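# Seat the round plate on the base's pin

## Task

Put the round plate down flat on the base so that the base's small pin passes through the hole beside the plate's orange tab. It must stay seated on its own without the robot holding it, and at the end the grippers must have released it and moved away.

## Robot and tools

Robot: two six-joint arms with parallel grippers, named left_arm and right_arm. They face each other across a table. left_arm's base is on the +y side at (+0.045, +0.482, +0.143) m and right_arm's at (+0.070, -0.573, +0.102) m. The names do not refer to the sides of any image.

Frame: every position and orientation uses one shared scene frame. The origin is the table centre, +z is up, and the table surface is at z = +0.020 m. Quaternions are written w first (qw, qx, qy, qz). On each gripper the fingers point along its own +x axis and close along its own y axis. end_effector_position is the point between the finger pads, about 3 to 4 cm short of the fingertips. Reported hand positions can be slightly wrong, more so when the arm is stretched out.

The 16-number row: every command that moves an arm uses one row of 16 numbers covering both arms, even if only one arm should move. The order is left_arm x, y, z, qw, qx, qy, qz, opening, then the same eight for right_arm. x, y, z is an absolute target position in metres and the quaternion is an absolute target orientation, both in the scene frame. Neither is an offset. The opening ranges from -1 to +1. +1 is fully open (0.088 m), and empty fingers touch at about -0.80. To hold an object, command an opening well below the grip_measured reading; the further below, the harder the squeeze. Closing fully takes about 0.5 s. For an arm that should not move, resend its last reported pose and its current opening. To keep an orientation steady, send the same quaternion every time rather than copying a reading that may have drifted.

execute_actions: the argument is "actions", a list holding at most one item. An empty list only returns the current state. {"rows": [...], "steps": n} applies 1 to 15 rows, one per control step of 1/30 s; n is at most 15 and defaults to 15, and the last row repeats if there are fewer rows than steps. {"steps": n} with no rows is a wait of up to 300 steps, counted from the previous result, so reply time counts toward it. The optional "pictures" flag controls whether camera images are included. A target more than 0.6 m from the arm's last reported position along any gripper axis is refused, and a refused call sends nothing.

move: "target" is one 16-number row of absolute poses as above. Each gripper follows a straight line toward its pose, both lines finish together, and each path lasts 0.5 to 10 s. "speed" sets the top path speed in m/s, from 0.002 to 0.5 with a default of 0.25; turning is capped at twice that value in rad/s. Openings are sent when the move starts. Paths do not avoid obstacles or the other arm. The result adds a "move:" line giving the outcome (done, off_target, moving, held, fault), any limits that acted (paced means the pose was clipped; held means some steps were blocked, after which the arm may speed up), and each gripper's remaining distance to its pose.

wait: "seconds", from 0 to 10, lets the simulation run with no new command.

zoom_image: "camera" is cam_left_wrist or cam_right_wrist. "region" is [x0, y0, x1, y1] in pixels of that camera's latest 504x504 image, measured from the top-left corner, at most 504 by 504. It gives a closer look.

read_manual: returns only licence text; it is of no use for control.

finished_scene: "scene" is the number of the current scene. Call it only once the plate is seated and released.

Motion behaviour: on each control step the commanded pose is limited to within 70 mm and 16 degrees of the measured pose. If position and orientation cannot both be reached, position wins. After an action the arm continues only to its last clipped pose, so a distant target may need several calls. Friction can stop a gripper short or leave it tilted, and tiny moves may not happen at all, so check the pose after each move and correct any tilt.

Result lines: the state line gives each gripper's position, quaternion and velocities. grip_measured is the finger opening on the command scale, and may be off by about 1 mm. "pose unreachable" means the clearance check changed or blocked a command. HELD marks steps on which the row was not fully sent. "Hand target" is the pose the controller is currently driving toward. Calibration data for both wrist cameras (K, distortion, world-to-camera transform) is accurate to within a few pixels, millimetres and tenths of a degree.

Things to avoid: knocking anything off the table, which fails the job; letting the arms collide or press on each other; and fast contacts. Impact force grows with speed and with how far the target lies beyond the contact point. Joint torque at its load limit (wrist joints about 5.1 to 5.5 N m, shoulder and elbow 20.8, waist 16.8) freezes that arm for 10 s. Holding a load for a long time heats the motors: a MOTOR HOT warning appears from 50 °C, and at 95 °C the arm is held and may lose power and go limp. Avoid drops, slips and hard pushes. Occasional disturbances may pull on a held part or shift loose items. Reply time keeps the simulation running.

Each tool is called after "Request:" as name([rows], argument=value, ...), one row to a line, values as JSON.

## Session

Request:
move(target=[0.0,0.12,0.42,0.579,0.406,0.406,-0.579,1, 0.07,-0.25,0.40,0.579,-0.406,0.406,0.579,1])

Scene clock: 4.43 s of 4150.00 s.
left_arm: end_effector_position=(-0.0021, +0.1221, +0.4214) grip_measured=+0.988 end_effector_quat_wxyz=(+0.571, +0.409, +0.415, -0.579) end_effector_velocity=(+0.002, -0.002, +0.002) end_effector_angular_velocity=(-0.013, -0.007, -0.002) | right_arm: end_effector_position=(+0.0709, -0.2512, +0.3995) grip_measured=+0.996 end_effector_quat_wxyz=(+0.580, -0.402, +0.407, +0.580) end_effector_velocity=(+0.002, -0.004, +0.003) end_effector_angular_velocity=(-0.007, -0.009, +0.002)
Joint positions: left_arm=[ 0.285  1.775  2.045 -1.516 -0.033 -0.136  0.087] | right_arm=[ 0.015  1.622  1.949 -1.546 -0.007 -0.     0.088]
Joint velocities: left_arm=[ 0.002 -0.002  0.002  0.007 -0.007  0.007 -0.   ] | right_arm=[-0.002 -0.002  0.012 -0.022  0.007 -0.007 -0.   ]
Motor temperatures (°C, as the motors report them): left_arm=[27 29 31 32 27 30] | right_arm=[30 28 29 28 28 26]
Heat: left arm: hottest wrist pitch 32 °C (+0.0 °C/min); right arm: hottest waist 30 °C (+0.0 °C/min).
Hand target (left_arm): -0.000, +0.119, +0.420; +0.572, +0.411, +0.413, -0.577
Hand target (right_arm): +0.070, -0.249, +0.399; +0.579, -0.403, +0.409, +0.579
Off the commanded pose (left_arm): 0.003 m, 1 deg.
Off the commanded pose (right_arm): 0.002 m, 0 deg.
move: done
camera_calibration (this result's frames):
cam_left_wrist: T_world_to_cam=[[-0.999864, -0.0160468, 0.00390463, 0.0110172], [-0.0156988, 0.99691, 0.076965, -0.136448], [-0.00512761, 0.0768933, -0.997026, 0.485698], [0, 0, 0, 1]] pos_world=[0.011364, 0.0988565, 0.494713]
cam_right_wrist: T_world_to_cam=[[0.998514, -0.0196128, -0.0508502, -0.0409332], [-0.0194642, -0.999805, 0.00341486, -0.22605], [-0.0509072, -0.00242003, -0.9987, 0.477428], [0, 0, 0, 1]] pos_world=[0.060777, -0.225653, 0.475498]

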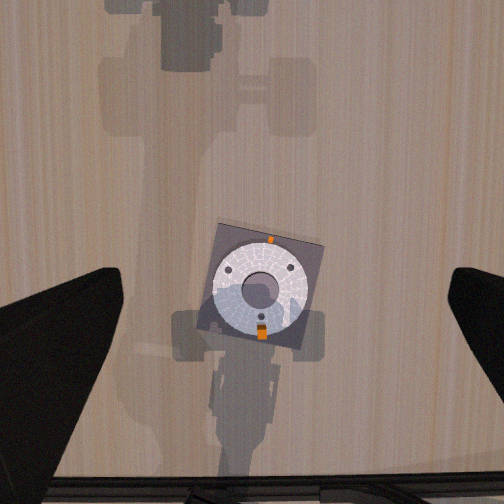

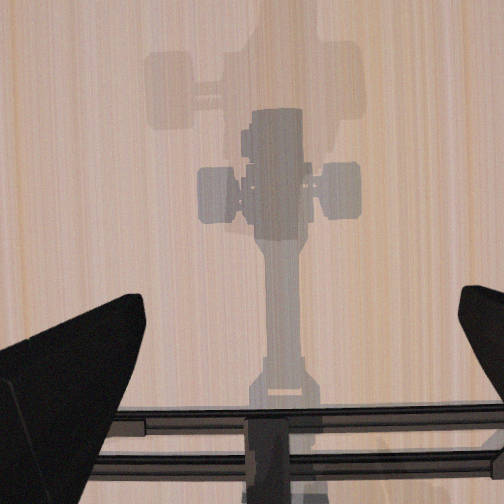

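Request:
move(target=[0.0,0.2195,0.125,0.509,0.491,0.509,-0.491,0.0, 0.0,-0.10,0.16,0.69,-0.153,0.153,0.69,1])

Scene clock: 15.67 s of 4150.00 s.
left_arm: end_effector_position=(+0.0021, +0.2188, +0.1302) grip_measured=+0.000 end_effector_quat_wxyz=(+0.513, +0.487, +0.505, -0.494) end_effector_velocity=(+0.002, +0.002, -0.003) end_effector_angular_velocity=(+0.006, -0.009, -0.005) | right_arm: end_effector_position=(+0.0005, -0.0996, +0.1682) grip_measured=+0.996 end_effector_quat_wxyz=(+0.690, -0.145, +0.150, +0.693) end_effector_velocity=(-0.002, -0.001, -0.010) end_effector_angular_velocity=(-0.019, -0.001, +0.021)
Joint positions: left_arm=[ 0.265  1.75   0.834 -0.641 -0.003 -0.2    0.039] | right_arm=[0.223 1.951 0.843 0.679 0.18  0.089 0.088]
Joint velocities: left_arm=[ 0.002  0.007 -0.007  0.007 -0.007  0.007  0.   ] | right_arm=[-0.002  0.022 -0.002  0.007 -0.022 -0.007 -0.   ]
Motor temperatures (°C, as the motors report them): left_arm=[27 31 33 32 27 30] | right_arm=[30 29 30 28 28 26]
Heat: left arm: hottest elbow 33 °C (+7.7 °C/min); right arm: hottest waist 30 °C (+0.0 °C/min).
Hand target (left_arm): +0.001, +0.222, +0.126; +0.509, +0.491, +0.509, -0.491
Hand target (right_arm): +0.000, -0.102, +0.160; +0.689, -0.155, +0.152, +0.691
Off the commanded pose (left_arm): 0.006 m, 1 deg.
Off the commanded pose (right_arm): 0.008 m, 1 deg.
After step 90, 6.07 s passed at rest.
move: done
camera_calibration (this result's frames):
cam_left_wrist: T_world_to_cam=[[-0.998467, -0.0532938, -0.0149273, 0.0285046], [-0.0549706, 0.923651, 0.379272, -0.233638], [-0.00642517, 0.379511, -0.925165, 0.112342], [0, 0, 0, 1]] pos_world=[0.0163395, 0.174684, 0.192973]
cam_right_wrist: T_world_to_cam=[[0.998501, 0.0224302, -0.0499219, 0.0246658], [-0.019902, -0.700899, -0.712982, 0.0752175], [-0.0509826, 0.712907, -0.699403, 0.264162], [0, 0, 0, 1]] pos_world=[-0.00966418, -0.136156, 0.239615]

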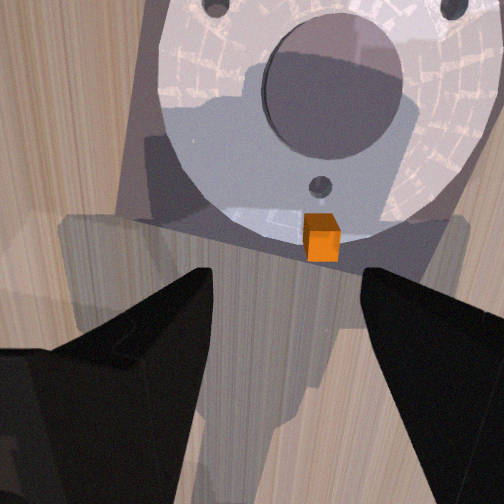

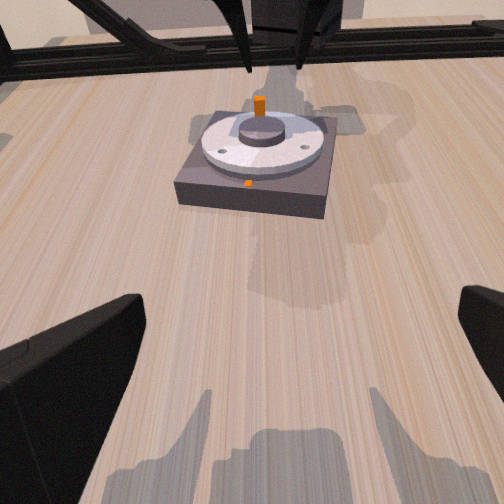

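Request:
move(target=[-0.012,0.207,0.112,0.509,0.491,0.509,-0.491,0.0, 0.0,-0.10,0.16,0.69,-0.153,0.153,0.69,1], speed=0.06)

Scene clock: 18.80 s of 4150.00 s.
left_arm: end_effector_position=(-0.0101, +0.2086, +0.1135) grip_measured=+0.000 end_effector_quat_wxyz=(+0.510, +0.491, +0.508, -0.491) end_effector_velocity=(+0.001, +0.002, -0.001) end_effector_angular_velocity=(+0.010, -0.010, +0.005) | right_arm: end_effector_position=(+0.0007, -0.0995, +0.1663) grip_measured=+0.996 end_effector_quat_wxyz=(+0.691, -0.147, +0.150, +0.692) end_effector_velocity=(+0.000, -0.001, -0.001) end_effector_angular_velocity=(-0.008, -0.005, +0.007)
Joint positions: left_arm=[ 0.229  1.844  0.872 -0.596 -0.003 -0.237  0.039] | right_arm=[0.223 1.956 0.843 0.682 0.182 0.089 0.088]
Joint velocities: left_arm=[-0.002  0.007  0.002 -0.007 -0.007 -0.007  0.   ] | right_arm=[-0.002 -0.002 -0.002 -0.007 -0.007 -0.007 -0.   ]
Motor temperatures (°C, as the motors report them): left_arm=[27 32 33 32 27 30] | right_arm=[30 30 30 28 28 26]
Heat: left arm: hottest elbow 33 °C (+6.4 °C/min); right arm: hottest waist 30 °C (+0.0 °C/min).
Hand target (left_arm): -0.012, +0.207, +0.112; +0.509, +0.491, +0.509, -0.491
Hand target (right_arm): +0.000, -0.100, +0.160; +0.690, -0.153, +0.153, +0.690
Off the commanded pose (left_arm): 0.003 m, 0 deg.
Off the commanded pose (right_arm): 0.006 m, 1 deg.
move: done
camera_calibration (this result's frames):
cam_left_wrist: T_world_to_cam=[[-0.998421, -0.053472, -0.0171945, 0.0159096], [-0.0559377, 0.918858, 0.390603, -0.218851], [-0.00508704, 0.390948, -0.920399, 0.0978503], [0, 0, 0, 1]] pos_world=[0.00414027, 0.163689, 0.175819]
cam_right_wrist: T_world_to_cam=[[0.998613, 0.0207522, -0.0483834, 0.0238776], [-0.0198796, -0.702351, -0.711554, 0.0735412], [-0.0487484, 0.711529, -0.700964, 0.262879], [0, 0, 0, 1]] pos_world=[-0.00956757, -0.13589, 0.237753]

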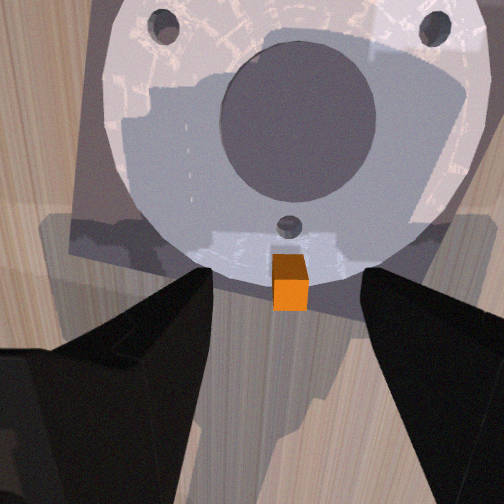

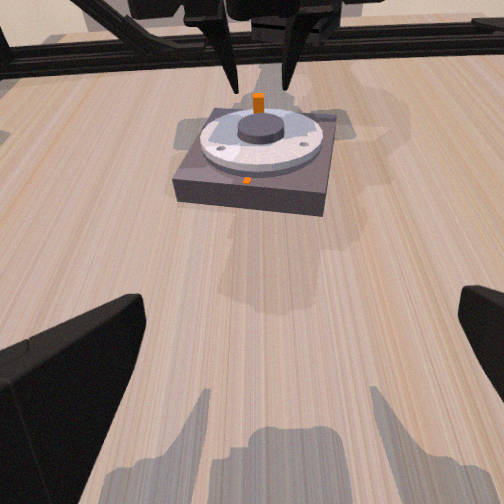

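Request:
move(target=[-0.012,0.204,0.097,0.509,0.491,0.509,-0.491,-0.48, 0.0,-0.10,0.16,0.69,-0.153,0.153,0.69,1], speed=0.04)

Scene clock: 21.93 s of 4150.00 s.
left_arm: end_effector_position=(-0.0112, +0.2033, +0.0999) grip_measured=-0.479 end_effector_quat_wxyz=(+0.511, +0.489, +0.507, -0.492) end_effector_velocity=(+0.003, +0.000, -0.001) end_effector_angular_velocity=(-0.007, -0.021, -0.010) | right_arm: end_effector_position=(+0.0008, -0.0995, +0.1660) grip_measured=+0.996 end_effector_quat_wxyz=(+0.691, -0.147, +0.151, +0.692) end_effector_velocity=(+0.001, -0.002, -0.002) end_effector_angular_velocity=(-0.017, -0.007, +0.007)
Joint positions: left_arm=[ 0.228  1.897  0.872 -0.538 -0.003 -0.237  0.016] | right_arm=[0.223 1.957 0.843 0.682 0.182 0.089 0.088]
Joint velocities: left_arm=[-0.002 -0.002 -0.007  0.007 -0.022  0.007 -0.   ] | right_arm=[-0.002 -0.007 -0.002 -0.022 -0.007 -0.007 -0.   ]
Motor temperatures (°C, as the motors report them): left_arm=[27 32 33 32 27 30] | right_arm=[30 30 31 29 28 26]
Heat: left arm: hottest elbow 33 °C (+5.5 °C/min); right arm: hottest elbow 31 °C (+2.7 °C/min).
Hand target (left_arm): -0.012, +0.204, +0.097; +0.509, +0.491, +0.509, -0.491
Hand target (right_arm): +0.000, -0.100, +0.160; +0.690, -0.153, +0.153, +0.690
Off the commanded pose (left_arm): 0.003 m, 0 deg.
Off the commanded pose (right_arm): 0.006 m, 1 deg.
move: done
camera_calibration (this result's frames):
cam_left_wrist: T_world_to_cam=[[-0.998434, -0.0535684, -0.0161203, 0.0141643], [-0.05564, 0.921063, 0.385417, -0.208601], [-0.00579833, 0.38571, -0.922602, 0.0886291], [0, 0, 0, 1]] pos_world=[0.00304945, 0.158708, 0.162396]
cam_right_wrist: T_world_to_cam=[[0.998635, 0.0203716, -0.0480892, 0.0237117], [-0.0199031, -0.702853, -0.711057, 0.0731459], [-0.048285, 0.711044, -0.701488, 0.262698], [0, 0, 0, 1]] pos_world=[-0.00953913, -0.135862, 0.237431]

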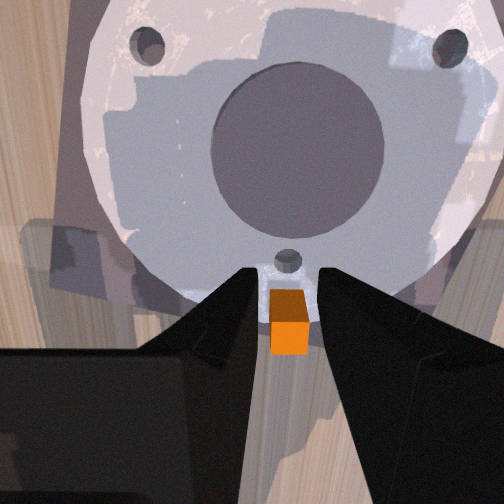

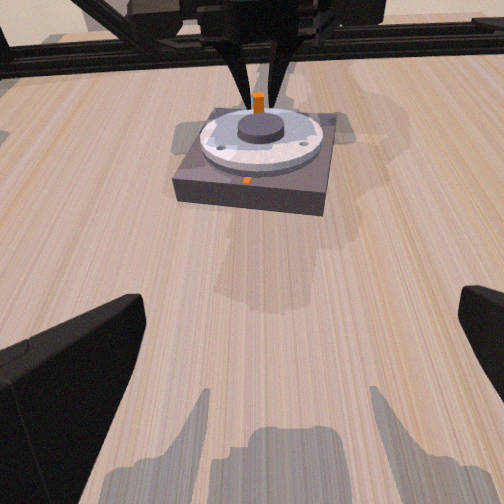

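Request:
move(target=[-0.0288,0.2035,0.098,0.579,0.406,0.579,-0.406,-0.48, 0.0,-0.10,0.16,0.69,-0.153,0.153,0.69,1], speed=0.08)

Request:
move(target=[-0.0418,0.1944,0.099,0.641,0.299,0.641,-0.299,-0.48, 0.0,-0.10,0.16,0.69,-0.153,0.153,0.69,1], speed=0.08)

Request:
move(target=[-0.0509,0.1817,0.100,0.683,0.183,0.683,-0.183,-0.48, 0.0,-0.10,0.16,0.69,-0.153,0.153,0.69,1], speed=0.08)

Scene clock: 29.03 s of 4150.00 s.
left_arm: end_effector_position=(-0.0262, +0.2032, +0.1001) grip_measured=-0.480 end_effector_quat_wxyz=(+0.581, +0.404, +0.576, -0.408) end_effector_velocity=(-0.001, +0.005, -0.000) end_effector_angular_velocity=(+0.023, +0.002, +0.034) | right_arm: end_effector_position=(+0.0006, -0.0996, +0.1658) grip_measured=+0.996 end_effector_quat_wxyz=(+0.691, -0.147, +0.150, +0.692) end_effector_velocity=(+0.000, +0.000, +0.000) end_effector_angular_velocity=(-0.003, -0.018, +0.013)
Joint positions: left_arm=[ 0.176  1.907  0.888 -0.545 -0.005 -0.601  0.016] | right_arm=[0.223 1.958 0.843 0.682 0.182 0.089 0.088]
Joint velocities: left_arm=[-0.002  0.002  0.002 -0.022  0.007 -0.037 -0.   ] | right_arm=[-0.002 -0.002  0.002 -0.007 -0.007 -0.022 -0.   ]
Motor temperatures (°C, as the motors report them): left_arm=[27 33 33 32 27 30] | right_arm=[30 31 31 30 28 26]
Heat: left arm: hottest shoulder 33 °C (+4.1 °C/min); right arm: hottest shoulder 31 °C (+2.1 °C/min).
Hand target (left_arm): -0.029, +0.204, +0.098; +0.579, +0.406, +0.579, -0.406
Hand target (right_arm): -0.000, -0.100, +0.160; +0.690, -0.153, +0.153, +0.691
Off the commanded pose (left_arm): 0.003 m, 0 deg.
Off the commanded pose (right_arm): 0.006 m, 1 deg.
After step 90, 1.87 s passed at rest.
move: done
camera_calibration (this result's frames):
cam_left_wrist: T_world_to_cam=[[-0.934048, -0.356817, -0.0153763, 0.0624068], [-0.33493, 0.860181, 0.384592, -0.204318], [-0.124002, 0.364377, -0.922959, 0.089996], [0, 0, 0, 1]] pos_world=[0.00101841, 0.165226, 0.162601]
cam_right_wrist: T_world_to_cam=[[0.998644, 0.0208914, -0.0476731, 0.0238642], [-0.0192229, -0.703128, -0.710803, 0.0729195], [-0.04837, 0.710756, -0.701774, 0.262615], [0, 0, 0, 1]] pos_world=[-0.00972738, -0.135882, 0.237266]

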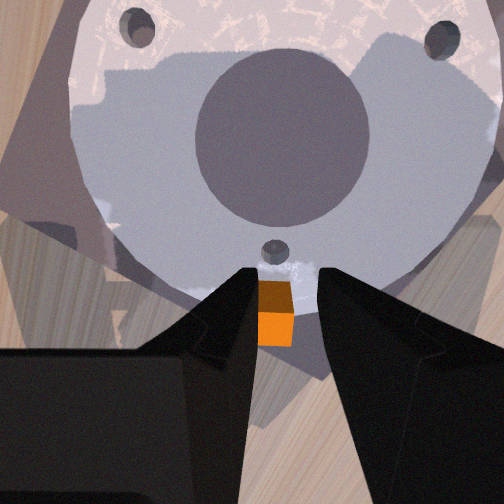

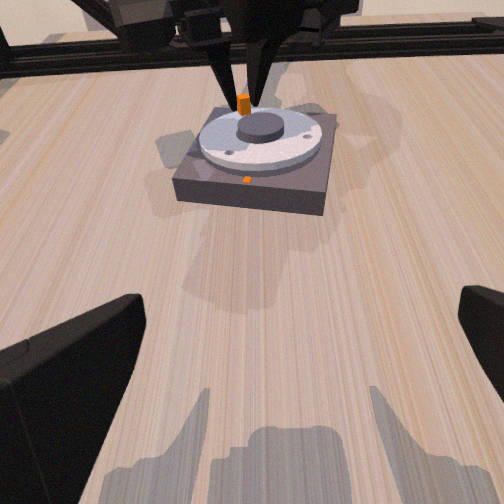

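Scene clock: 31.53 s of 4150.00 s.
left_arm: end_effector_position=(-0.0387, +0.1946, +0.1009) grip_measured=-0.479 end_effector_quat_wxyz=(+0.643, +0.297, +0.639, -0.300) end_effector_velocity=(-0.003, +0.008, +0.001) end_effector_angular_velocity=(+0.037, +0.012, +0.015) | right_arm: end_effector_position=(+0.0006, -0.0996, +0.1656) grip_measured=+0.996 end_effector_quat_wxyz=(+0.691, -0.147, +0.151, +0.692) end_effector_velocity=(+0.003, -0.001, -0.001) end_effector_angular_velocity=(-0.007, -0.011, -0.006)
Joint positions: left_arm=[ 0.143  1.94   0.942 -0.567 -0.006 -0.986  0.016] | right_arm=[0.223 1.958 0.843 0.682 0.182 0.089 0.088]
Joint velocities: left_arm=[-0.007 -0.002  0.002 -0.037  0.022 -0.022  0.   ] | right_arm=[-0.002 -0.002 -0.002 -0.007  0.007 -0.007  0.   ]
Motor temperatures (°C, as the motors report them): left_arm=[27 33 33 32 27 30] | right_arm=[30 32 31 30 28 26]
Heat: left arm: hottest shoulder 33 °C (+3.8 °C/min); right arm: hottest shoulder 32 °C (+3.8 °C/min).
Hand target (left_arm): -0.042, +0.194, +0.099; +0.641, +0.299, +0.641, -0.299
Hand target (right_arm): +0.000, -0.100, +0.160; +0.690, -0.153, +0.153, +0.690
Off the commanded pose (left_arm): 0.004 m, 0 deg.
Off the commanded pose (right_arm): 0.006 m, 1 deg.
move: done
camera_calibration (this result's frames):
cam_left_wrist: T_world_to_cam=[[-0.753975, -0.656763, -0.0135923, 0.112842], [-0.609991, 0.692301, 0.385525, -0.179442], [-0.243788, 0.298967, -0.922597, 0.100441], [0, 0, 0, 1]] pos_world=[0.000108455, 0.16831, 0.16338]
cam_right_wrist: T_world_to_cam=[[0.998648, 0.0208736, -0.0476043, 0.02384], [-0.0191684, -0.703394, -0.710542, 0.0727155], [-0.0483161, 0.710494, -0.702043, 0.262522], [0, 0, 0, 1]] pos_world=[-0.00972985, -0.13587, 0.237104]

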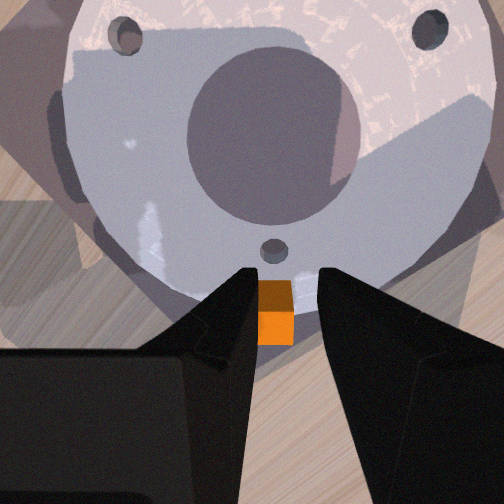

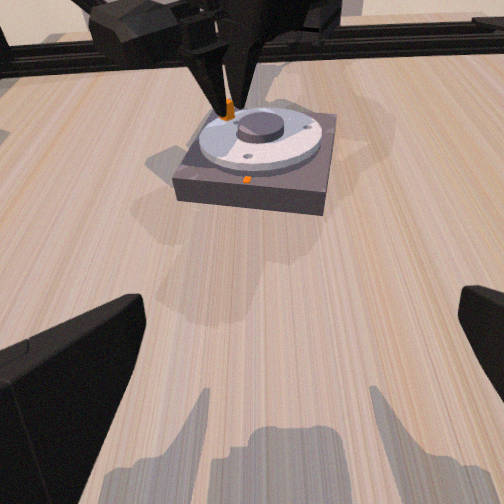

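Scene clock: 34.03 s of 4150.00 s.
left_arm: end_effector_position=(-0.0467, +0.1823, +0.1016) grip_measured=-0.479 end_effector_quat_wxyz=(+0.686, +0.181, +0.681, -0.183) end_effector_velocity=(+0.000, -0.003, +0.001) end_effector_angular_velocity=(-0.018, -0.017, +0.015) | right_arm: end_effector_position=(+0.0006, -0.0995, +0.1658) grip_measured=+0.996 end_effector_quat_wxyz=(+0.691, -0.147, +0.150, +0.692) end_effector_velocity=(-0.002, -0.002, -0.002) end_effector_angular_velocity=(-0.019, -0.001, +0.021)
Joint positions: left_arm=[ 0.129  1.982  1.01  -0.596 -0.007 -1.351  0.016] | right_arm=[0.223 1.958 0.844 0.682 0.182 0.089 0.088]
Joint velocities: left_arm=[-0.007 -0.002  0.002  0.007 -0.022 -0.022 -0.   ] | right_arm=[-0.002 -0.007 -0.002 -0.022 -0.022 -0.007 -0.   ]
Motor temperatures (°C, as the motors report them): left_arm=[27 33 33 32 27 30] | right_arm=[30 32 31 30 28 26]
Heat: left arm: hottest shoulder 33 °C (+3.5 °C/min); right arm: hottest shoulder 32 °C (+3.5 °C/min).
Hand target (left_arm): -0.051, +0.182, +0.100; +0.683, +0.183, +0.683, -0.183
Hand target (right_arm): +0.000, -0.100, +0.160; +0.690, -0.153, +0.153, +0.690
Off the commanded pose (left_arm): 0.005 m, 0 deg.
Off the commanded pose (right_arm): 0.006 m, 1 deg.
move: done
camera_calibration (this result's frames):
cam_left_wrist: T_world_to_cam=[[-0.482225, -0.875938, -0.0138756, 0.151408], [-0.810851, 0.440285, 0.385577, -0.13953], [-0.331632, 0.197186, -0.922572, 0.117266], [0, 0, 0, 1]] pos_world=[-0.00123618, 0.170934, 0.164087]
cam_right_wrist: T_world_to_cam=[[0.998644, 0.0208914, -0.0476731, 0.0238792], [-0.0192229, -0.703128, -0.710803, 0.0729564], [-0.04837, 0.710756, -0.701774, 0.262523], [0, 0, 0, 1]] pos_world=[-0.00974615, -0.135791, 0.237228]

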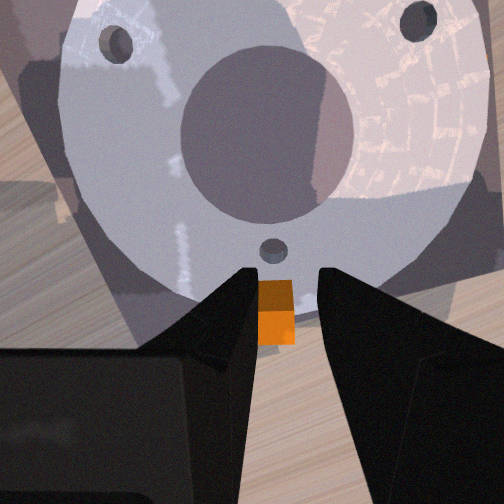

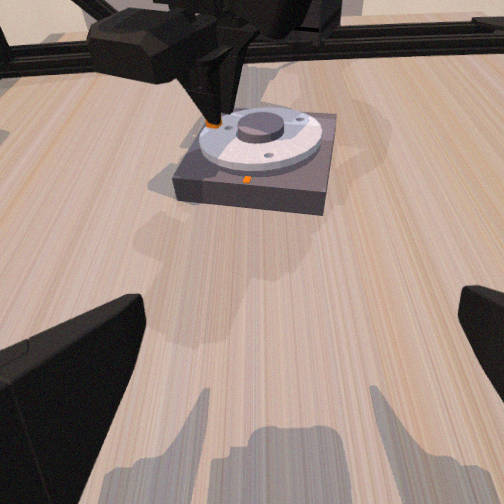

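Request:
move(target=[-0.056,0.1675,0.101,0.706,0.031,0.706,-0.031,-0.48, 0.0,-0.10,0.16,0.69,-0.153,0.153,0.69,1], speed=0.08)

Request:
move(target=[-0.052,0.152,0.102,0.701,-0.092,0.701,0.092,-0.48, 0.0,-0.10,0.16,0.69,-0.153,0.153,0.69,1], speed=0.08)

Request:
move(target=[-0.043,0.137,0.103,0.674,-0.213,0.674,0.213,-0.48, 0.0,-0.10,0.16,0.69,-0.153,0.153,0.69,1], speed=0.08)

Scene clock: 47.80 s of 4150.00 s.
left_arm: end_effector_position=(-0.0488, +0.1701, +0.1024) grip_measured=-0.479 end_effector_quat_wxyz=(-0.713, -0.030, -0.700, +0.029) end_effector_velocity=(-0.001, +0.007, -0.001) end_effector_angular_velocity=(+0.037, -0.004, +0.015) | right_arm: end_effector_position=(+0.0006, -0.0995, +0.1655) grip_measured=+0.996 end_effector_quat_wxyz=(+0.691, -0.147, +0.151, +0.692) end_effector_velocity=(-0.004, -0.003, -0.003) end_effector_angular_velocity=(-0.014, -0.013, +0.031)
Joint positions: left_arm=[ 0.129  2.023  1.079 -0.634 -0.018 -1.788  0.016] | right_arm=[0.223 1.959 0.844 0.683 0.182 0.089 0.088]
Joint velocities: left_arm=[-0.007  0.007  0.007 -0.037  0.007 -0.022 -0.   ] | right_arm=[ 0.002 -0.002 -0.007 -0.007 -0.022 -0.022 -0.   ]
Motor temperatures (°C, as the motors report them): left_arm=[27 34 34 31 27 30] | right_arm=[30 33 31 31 28 26]
Heat: left arm: hottest shoulder 34 °C (+3.8 °C/min); right arm: hottest shoulder 33 °C (+3.8 °C/min).
Hand target (left_arm): -0.056, +0.168, +0.101; +0.707, +0.031, +0.706, -0.031
Hand target (right_arm): +0.000, -0.100, +0.160; +0.690, -0.153, +0.153, +0.690
Off the commanded pose (left_arm): 0.008 m, 1 deg.
Off the commanded pose (right_arm): 0.006 m, 1 deg.
After step 90, 7.77 s passed at rest.
move: done
camera_calibration (this result's frames):
cam_left_wrist: T_world_to_cam=[[-0.0658861, -0.997666, -0.0179265, 0.181175], [-0.92546, 0.0543808, 0.374921, -0.0750357], [-0.373071, 0.0412924, -0.926883, 0.144659], [0, 0, 0, 1]] pos_world=[-0.00353742, 0.17886, 0.165463]
cam_right_wrist: T_world_to_cam=[[0.998648, 0.0208736, -0.0476043, 0.0238537], [-0.0191684, -0.703394, -0.710542, 0.0726947], [-0.0483161, 0.710494, -0.702043, 0.262346], [0, 0, 0, 1]] pos_world=[-0.00975252, -0.13576, 0.236966]

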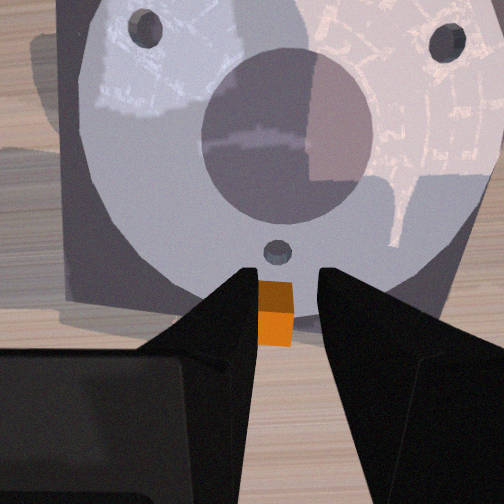

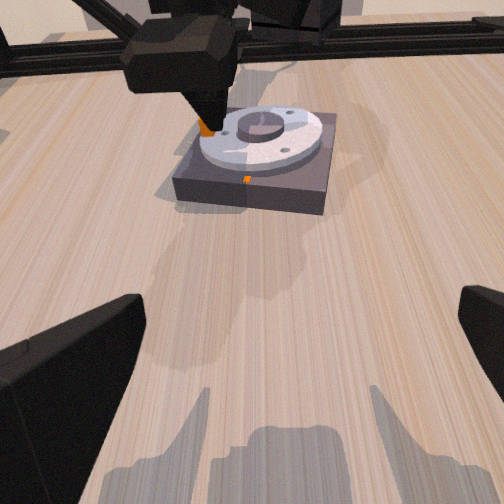

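Scene clock: 50.23 s of 4150.00 s.
left_arm: end_effector_position=(-0.0470, +0.1571, +0.1031) grip_measured=-0.479 end_effector_quat_wxyz=(-0.707, +0.089, -0.695, -0.093) end_effector_velocity=(-0.000, +0.006, -0.001) end_effector_angular_velocity=(+0.028, -0.001, +0.005) | right_arm: end_effector_position=(+0.0006, -0.0995, +0.1655) grip_measured=+0.996 end_effector_quat_wxyz=(+0.691, -0.147, +0.151, +0.692) end_effector_velocity=(-0.000, -0.000, +0.002) end_effector_angular_velocity=(+0.008, -0.022, +0.005)
Joint positions: left_arm=[ 0.147  2.06   1.143 -0.666 -0.013 -2.111  0.016] | right_arm=[0.223 1.959 0.844 0.683 0.182 0.089 0.088]
Joint velocities: left_arm=[-0.002  0.002 -0.002 -0.022  0.007 -0.007 -0.   ] | right_arm=[ 0.002 -0.002 -0.002  0.007  0.007 -0.022 -0.   ]
Motor temperatures (°C, as the motors report them): left_arm=[27 35 34 31 27 30] | right_arm=[30 34 31 31 28 26]
Heat: left arm: hottest shoulder 35 °C (+4.8 °C/min); right arm: hottest shoulder 34 °C (+4.8 °C/min).
Hand target (left_arm): -0.052, +0.152, +0.102; +0.701, -0.092, +0.701, +0.092
Hand target (right_arm): +0.000, -0.100, +0.160; +0.690, -0.153, +0.153, +0.690
Off the commanded pose (left_arm): 0.007 m, 1 deg.
Off the commanded pose (right_arm): 0.006 m, 1 deg.
move: done
camera_calibration (this result's frames):
cam_left_wrist: T_world_to_cam=[[0.272291, -0.962026, -0.0190723, 0.178742], [-0.889395, -0.259199, 0.376553, -0.022185], [-0.367197, -0.085569, -0.926199, 0.166601], [0, 0, 0, 1]] pos_world=[-0.00722547, 0.18046, 0.166069]
cam_right_wrist: T_world_to_cam=[[0.998648, 0.0208736, -0.0476043, 0.0238537], [-0.0191684, -0.703394, -0.710542, 0.0726947], [-0.0483161, 0.710494, -0.702043, 0.262346], [0, 0, 0, 1]] pos_world=[-0.00975252, -0.13576, 0.236966]

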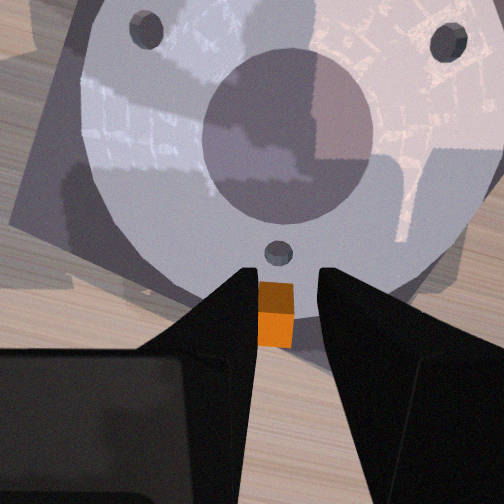

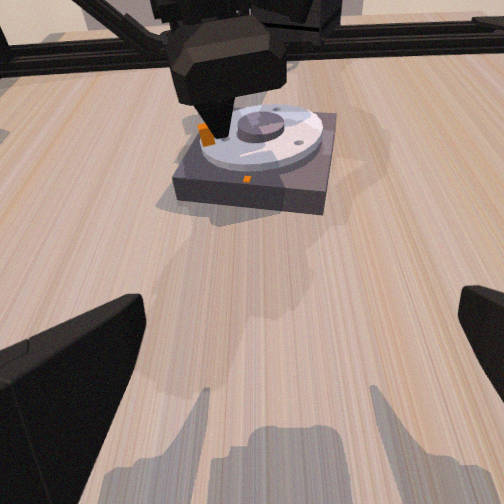

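Scene clock: 52.73 s of 4150.00 s.
left_arm: end_effector_position=(-0.0404, +0.1442, +0.1036) grip_measured=-0.478 end_effector_quat_wxyz=(-0.680, +0.206, -0.670, -0.215) end_effector_velocity=(-0.001, +0.003, +0.003) end_effector_angular_velocity=(+0.013, +0.004, +0.020) | right_arm: end_effector_position=(+0.0006, -0.0995, +0.1653) grip_measured=+0.996 end_effector_quat_wxyz=(+0.691, -0.148, +0.151, +0.692) end_effector_velocity=(+0.002, -0.001, +0.000) end_effector_angular_velocity=(-0.011, -0.025, -0.000)
Joint positions: left_arm=[ 0.179  2.095  1.203 -0.697 -0.006 -2.427  0.016] | right_arm=[0.223 1.959 0.844 0.683 0.182 0.089 0.088]
Joint velocities: left_arm=[-0.002 -0.007  0.002 -0.022  0.007 -0.022  0.   ] | right_arm=[-0.002 -0.007  0.002 -0.022  0.007 -0.022 -0.   ]
Motor temperatures (°C, as the motors report them): left_arm=[27 35 34 31 27 30] | right_arm=[30 34 31 32 28 26]
Heat: left arm: hottest shoulder 35 °C (+4.6 °C/min); right arm: hottest shoulder 34 °C (+4.6 °C/min).
Hand target (left_arm): -0.043, +0.137, +0.103; +0.674, -0.213, +0.674, +0.213
Hand target (right_arm): +0.000, -0.100, +0.160; +0.690, -0.153, +0.153, +0.690
Off the commanded pose (left_arm): 0.008 m, 1 deg.
Off the commanded pose (right_arm): 0.005 m, 1 deg.
move: done
camera_calibration (this result's frames):
cam_left_wrist: T_world_to_cam=[[0.583043, -0.812146, -0.0218974, 0.155783], [-0.747822, -0.547008, 0.376225, 0.0273813], [-0.317528, -0.20298, -0.92627, 0.187382], [0, 0, 0, 1]] pos_world=[-0.0108531, 0.179531, 0.166676]
cam_right_wrist: T_world_to_cam=[[0.998652, 0.0208558, -0.0475354, 0.0238295], [-0.0191138, -0.703659, -0.71028, 0.0724907], [-0.0482622, 0.710231, -0.702312, 0.262252], [0, 0, 0, 1]] pos_world=[-0.00975497, -0.135748, 0.236804]

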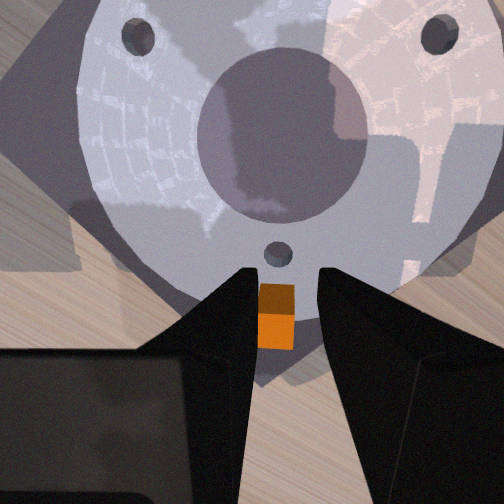

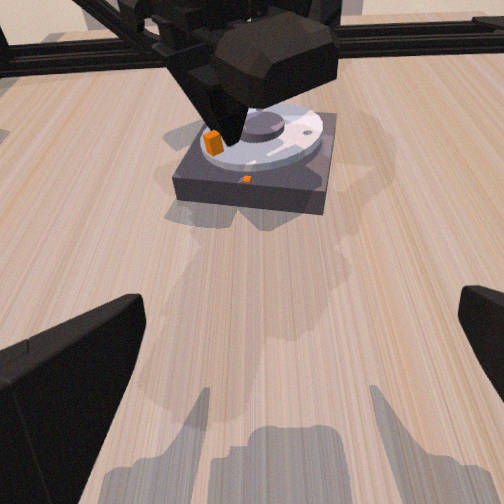

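Request:
move(target=[-0.0445,0.146,0.103,0.674,-0.213,0.674,0.213,-0.48, 0.0,-0.10,0.16,0.69,-0.153,0.153,0.69,1], speed=0.03)

Request:
move(target=[-0.029,0.133,0.104,0.627,-0.326,0.627,0.326,-0.48, 0.0,-0.10,0.16,0.69,-0.153,0.153,0.69,1], speed=0.08)

Scene clock: 57.53 s of 4150.00 s.
left_arm: end_effector_position=(-0.0431, +0.1449, +0.1010) grip_measured=-0.480 end_effector_quat_wxyz=(-0.677, +0.212, -0.672, -0.214) end_effector_velocity=(-0.002, -0.001, +0.000) end_effector_angular_velocity=(-0.005, +0.009, +0.005) | right_arm: end_effector_position=(+0.0007, -0.0995, +0.1651) grip_measured=+0.996 end_effector_quat_wxyz=(+0.691, -0.148, +0.151, +0.691) end_effector_velocity=(-0.002, -0.002, -0.004) end_effector_angular_velocity=(-0.023, +0.011, +0.014)
Joint positions: left_arm=[ 0.172  2.093  1.187 -0.67  -0.004 -2.44   0.015] | right_arm=[0.223 1.959 0.844 0.682 0.183 0.089 0.088]
Joint velocities: left_arm=[-0.002 -0.002 -0.002  0.007  0.007 -0.007 -0.   ] | right_arm=[-0.002 -0.002 -0.002 -0.022 -0.022  0.007  0.   ]
Motor temperatures (°C, as the motors report them): left_arm=[27 36 35 32 27 30] | right_arm=[30 34 32 32 28 26]
Heat: left arm: hottest shoulder 36 °C (+5.2 °C/min); right arm: hottest shoulder 34 °C (+4.2 °C/min).
Hand target (left_arm): -0.045, +0.146, +0.103; +0.674, -0.213, +0.674, +0.213
Hand target (right_arm): +0.000, -0.100, +0.160; +0.690, -0.153, +0.153, +0.690
Off the commanded pose (left_arm): 0.003 m, 0 deg.
Off the commanded pose (right_arm): 0.005 m, 1 deg.
After step 90, 1.00 s passed at rest.
move: done
camera_calibration (this result's frames):
cam_left_wrist: T_world_to_cam=[[0.588222, -0.808547, -0.0157224, 0.156913], [-0.742295, -0.547535, 0.386269, 0.0260862], [-0.320925, -0.215541, -0.922252, 0.185474], [0, 0, 0, 1]] pos_world=[-0.0134124, 0.181132, 0.163445]
cam_right_wrist: T_world_to_cam=[[0.998674, 0.0204761, -0.0472403, 0.0236653], [-0.0191373, -0.70416, -0.709783, 0.0721534], [-0.0477984, 0.709746, -0.702835, 0.262154], [0, 0, 0, 1]] pos_world=[-0.00972251, -0.13574, 0.236582]

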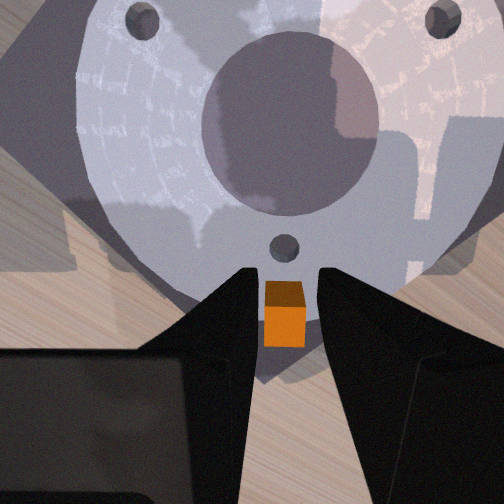

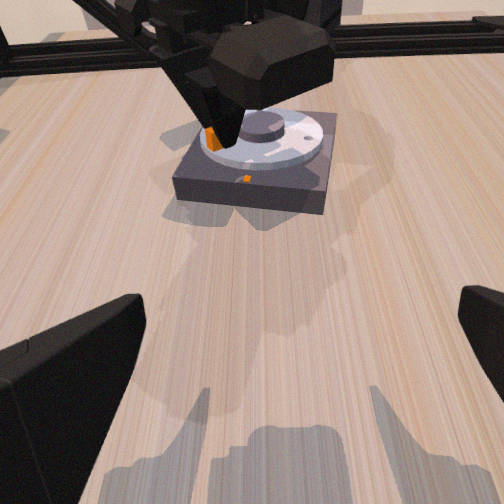

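Scene clock: 60.00 s of 4150.00 s.
left_arm: end_effector_position=(-0.0309, +0.1343, +0.1065) grip_measured=-0.480 end_effector_quat_wxyz=(-0.628, +0.324, -0.631, -0.321) end_effector_velocity=(+0.000, +0.001, -0.000) end_effector_angular_velocity=(+0.006, -0.009, +0.005) | right_arm: end_effector_position=(+0.0005, -0.0996, +0.1651) grip_measured=+0.996 end_effector_quat_wxyz=(+0.691, -0.148, +0.151, +0.692) end_effector_velocity=(+0.001, -0.002, -0.003) end_effector_angular_velocity=(-0.013, -0.006, +0.007)
Joint positions: left_arm=[ 0.214  2.095  1.218 -0.688  0.001 -2.734  0.015] | right_arm=[0.224 1.959 0.844 0.682 0.183 0.089 0.088]
Joint velocities: left_arm=[-0.002  0.002  0.002 -0.007 -0.007 -0.007 -0.   ] | right_arm=[-0.002 -0.002 -0.007 -0.007 -0.007 -0.007 -0.   ]
Motor temperatures (°C, as the motors report them): left_arm=[27 36 35 31 27 30] | right_arm=[30 34 32 32 28 26]
Heat: left arm: hottest shoulder 36 °C (+5.0 °C/min); right arm: hottest shoulder 34 °C (+4.0 °C/min).
Hand target (left_arm): -0.029, +0.133, +0.104; +0.627, -0.326, +0.628, +0.326
Hand target (right_arm): -0.000, -0.100, +0.160; +0.690, -0.153, +0.153, +0.690
Off the commanded pose (left_arm): 0.003 m, 1 deg.
Off the commanded pose (right_arm): 0.005 m, 1 deg.
move: done
camera_calibration (this result's frames):
cam_left_wrist: T_world_to_cam=[[0.8221, -0.569173, -0.0139438, 0.116172], [-0.517672, -0.757459, 0.397834, 0.0610946], [-0.236998, -0.319841, -0.917351, 0.208258], [0, 0, 0, 1]] pos_world=[-0.0145209, 0.179008, 0.16836]
cam_right_wrist: T_world_to_cam=[[0.998666, 0.0208571, -0.0472403, 0.023884], [-0.0188687, -0.704168, -0.709783, 0.0721304], [-0.0480691, 0.709727, -0.702835, 0.262163], [0, 0, 0, 1]] pos_world=[-0.00988918, -0.13577, 0.236582]

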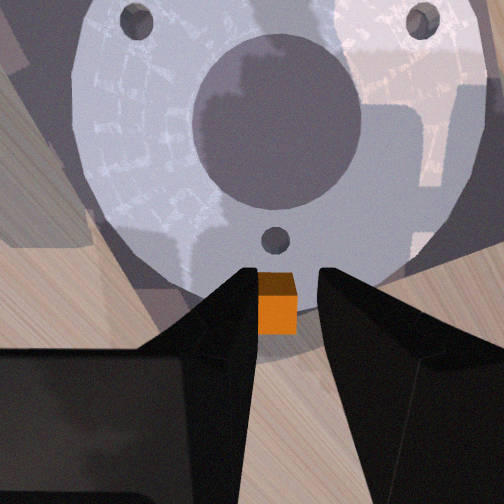

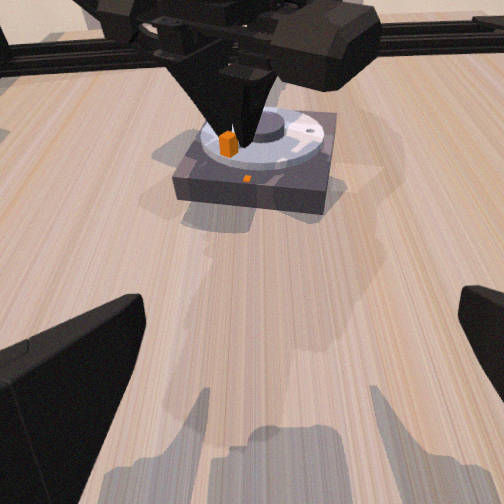

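Request:
move(target=[-0.013,0.128,0.104,0.572,-0.416,0.572,0.416,-0.48, 0.0,-0.10,0.16,0.69,-0.153,0.153,0.69,1], speed=0.04)

Scene clock: 66.00 s of 4150.00 s.
left_arm: end_effector_position=(-0.0159, +0.1290, +0.1068) grip_measured=-0.479 end_effector_quat_wxyz=(-0.571, +0.413, -0.577, -0.412) end_effector_velocity=(+0.001, +0.005, +0.000) end_effector_angular_velocity=(+0.020, -0.011, +0.005) | right_arm: end_effector_position=(+0.0005, -0.0994, +0.1651) grip_measured=+0.996 end_effector_quat_wxyz=(+0.691, -0.148, +0.151, +0.692) end_effector_velocity=(-0.000, +0.002, +0.003) end_effector_angular_velocity=(+0.011, -0.015, +0.013)
Joint positions: left_arm=[ 0.26   2.101  1.228 -0.691  0.004 -2.986  0.016] | right_arm=[0.224 1.96  0.844 0.683 0.183 0.089 0.088]
Joint velocities: left_arm=[-0.002 -0.002 -0.002 -0.022 -0.007 -0.007 -0.   ] | right_arm=[-0.002 -0.002  0.002  0.007 -0.007 -0.022  0.   ]
Motor temperatures (°C, as the motors report them): left_arm=[27 37 35 31 27 30] | right_arm=[30 35 32 32 28 26]
Heat: left arm: hottest shoulder 37 °C (+5.0 °C/min); right arm: hottest shoulder 35 °C (+5.0 °C/min).
Hand target (left_arm): -0.013, +0.128, +0.104; +0.572, -0.416, +0.572, +0.416
Hand target (right_arm): +0.000, -0.100, +0.160; +0.690, -0.153, +0.153, +0.690
Off the commanded pose (left_arm): 0.004 m, 1 deg.
Off the commanded pose (right_arm): 0.005 m, 1 deg.
move: done
camera_calibration (this result's frames):
cam_left_wrist: T_world_to_cam=[[0.952877, -0.30281, -0.0182206, 0.0689851], [-0.270671, -0.875791, 0.399659, 0.0837479], [-0.136978, -0.375894, -0.916483, 0.219134], [0, 0, 0, 1]] pos_world=[-0.0130497, 0.176606, 0.168619]
cam_right_wrist: T_world_to_cam=[[0.998662, 0.0208747, -0.0473093, 0.023922], [-0.0189233, -0.703902, -0.710045, 0.0723135], [-0.0481231, 0.70999, -0.702566, 0.26208], [0, 0, 0, 1]] pos_world=[-0.00990943, -0.135672, 0.236606]

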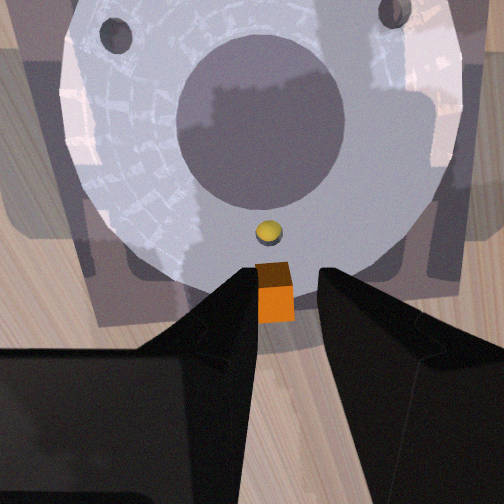

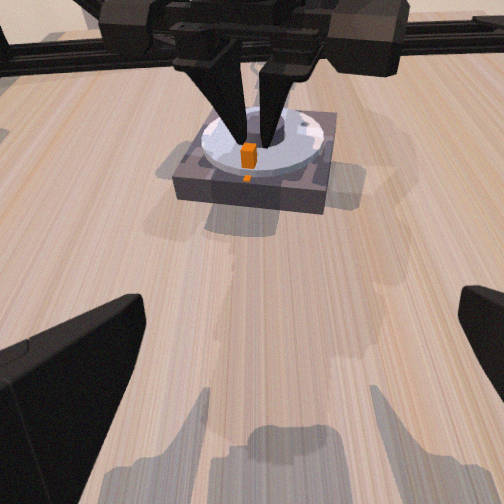

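Request:
move(target=[-0.016,0.129,0.107,0.572,-0.416,0.572,0.416,0.1, 0.0,-0.10,0.16,0.69,-0.153,0.153,0.69,1], speed=0.04)

Request:
move(target=[-0.016,0.14,0.22,0.572,-0.416,0.572,0.416,0.1, 0.0,-0.10,0.16,0.69,-0.153,0.153,0.69,1], speed=0.15)

Scene clock: 69.03 s of 4150.00 s.
left_arm: end_effector_position=(-0.0156, +0.1303, +0.1070) grip_measured=+0.099 end_effector_quat_wxyz=(-0.571, +0.414, -0.573, -0.416) end_effector_velocity=(+0.000, +0.000, +0.001) end_effector_angular_velocity=(+0.001, -0.008, +0.005) | right_arm: end_effector_position=(+0.0005, -0.0995, +0.1649) grip_measured=+0.996 end_effector_quat_wxyz=(+0.691, -0.148, +0.151, +0.692) end_effector_velocity=(-0.000, +0.000, +0.003) end_effector_angular_velocity=(+0.002, -0.003, +0.007)
Joint positions: left_arm=[ 0.26   2.101  1.23  -0.699  0.004 -2.996  0.044] | right_arm=[0.224 1.96  0.844 0.683 0.183 0.089 0.088]
Joint velocities: left_arm=[-0.002 -0.002  0.002 -0.007 -0.007 -0.007  0.001] | right_arm=[-0.002 -0.007  0.002 -0.007 -0.007 -0.007 -0.   ]
Motor temperatures (°C, as the motors report them): left_arm=[27 38 35 31 27 30] | right_arm=[30 35 32 32 28 26]
Heat: left arm: hottest shoulder 38 °C (+6.0 °C/min); right arm: hottest shoulder 35 °C (+5.0 °C/min).
Hand target (left_arm): -0.016, +0.129, +0.107; +0.572, -0.416, +0.572, +0.416
Hand target (right_arm): +0.000, -0.100, +0.160; +0.690, -0.153, +0.153, +0.690
Off the commanded pose (left_arm): 0.001 m, 0 deg.
Off the commanded pose (right_arm): 0.005 m, 1 deg.
move: done
camera_calibration (this result's frames):
cam_left_wrist: T_world_to_cam=[[0.95575, -0.293575, -0.0188442, 0.068022], [-0.262915, -0.881159, 0.392982, 0.0864225], [-0.131974, -0.370638, -0.919353, 0.219521], [0, 0, 0, 1]] pos_world=[-0.0133191, 0.177484, 0.169136]
cam_right_wrist: T_world_to_cam=[[0.998666, 0.0208571, -0.0472403, 0.0238978], [-0.0188687, -0.704168, -0.709783, 0.0721096], [-0.0480691, 0.709727, -0.702835, 0.261986], [0, 0, 0, 1]] pos_world=[-0.00991185, -0.13566, 0.236444]

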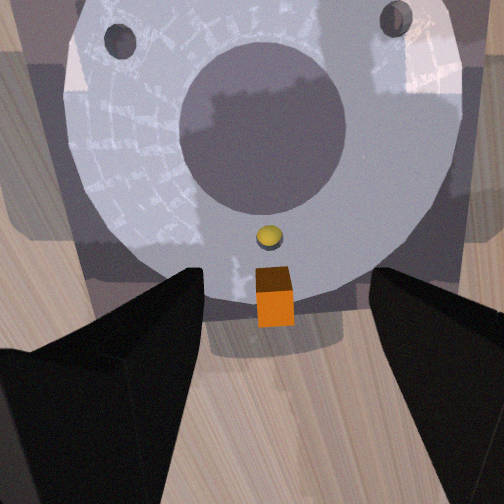

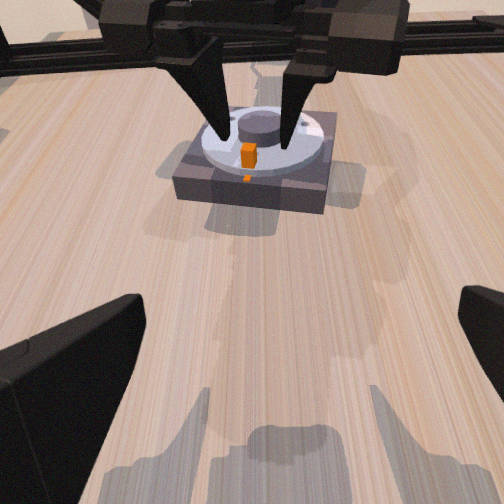

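Scene clock: 70.27 s of 4150.00 s.
left_arm: end_effector_position=(-0.0151, +0.1405, +0.2154) grip_measured=+0.100 end_effector_quat_wxyz=(-0.574, +0.412, -0.570, -0.420) end_effector_velocity=(+0.000, +0.001, +0.004) end_effector_angular_velocity=(+0.006, -0.009, +0.005) | right_arm: end_effector_position=(+0.0005, -0.0995, +0.1649) grip_measured=+0.996 end_effector_quat_wxyz=(+0.691, -0.148, +0.151, +0.692) end_effector_velocity=(+0.005, -0.001, -0.001) end_effector_angular_velocity=(-0.007, -0.011, -0.011)
Joint positions: left_arm=[ 0.256  1.899  1.409 -1.092  0.004 -3.002  0.044] | right_arm=[0.224 1.96  0.844 0.682 0.183 0.089 0.088]
Joint velocities: left_arm=[-0.002 -0.002  0.012 -0.022 -0.007 -0.007 -0.   ] | right_arm=[-0.007 -0.002 -0.002 -0.007  0.007 -0.007 -0.   ]
Motor temperatures (°C, as the motors report them): left_arm=[27 38 35 31 27 30] | right_arm=[30 35 32 32 28 26]
Heat: left arm: hottest shoulder 38 °C (+6.0 °C/min); right arm: hottest shoulder 35 °C (+5.0 °C/min).
Hand target (left_arm): -0.016, +0.139, +0.220; +0.572, -0.416, +0.572, +0.416
Hand target (right_arm): +0.000, -0.100, +0.160; +0.690, -0.153, +0.153, +0.690
Off the commanded pose (left_arm): 0.005 m, 1 deg.
Off the commanded pose (right_arm): 0.005 m, 1 deg.
move: done
camera_calibration (this result's frames):
cam_left_wrist: T_world_to_cam=[[0.956458, -0.291166, -0.0202454, 0.0725185], [-0.261663, -0.886138, 0.382482, 0.0558853], [-0.129306, -0.36053, -0.923741, 0.322671], [0, 0, 0, 1]] pos_world=[-0.0130145, 0.18697, 0.278157]
cam_right_wrist: T_world_to_cam=[[0.998669, 0.0208394, -0.0471713, 0.0238749], [-0.0188141, -0.704433, -0.709521, 0.0719633], [-0.048015, 0.709465, -0.703103, 0.261976], [0, 0, 0, 1]] pos_world=[-0.00991038, -0.135667, 0.236382]

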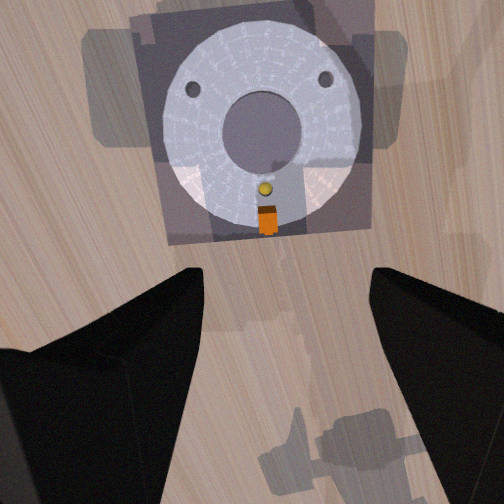

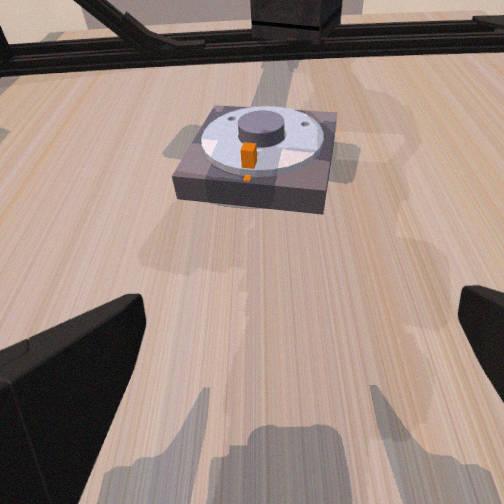

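Request:
finished_scene(scene=2)

The scene is finished: the task was done.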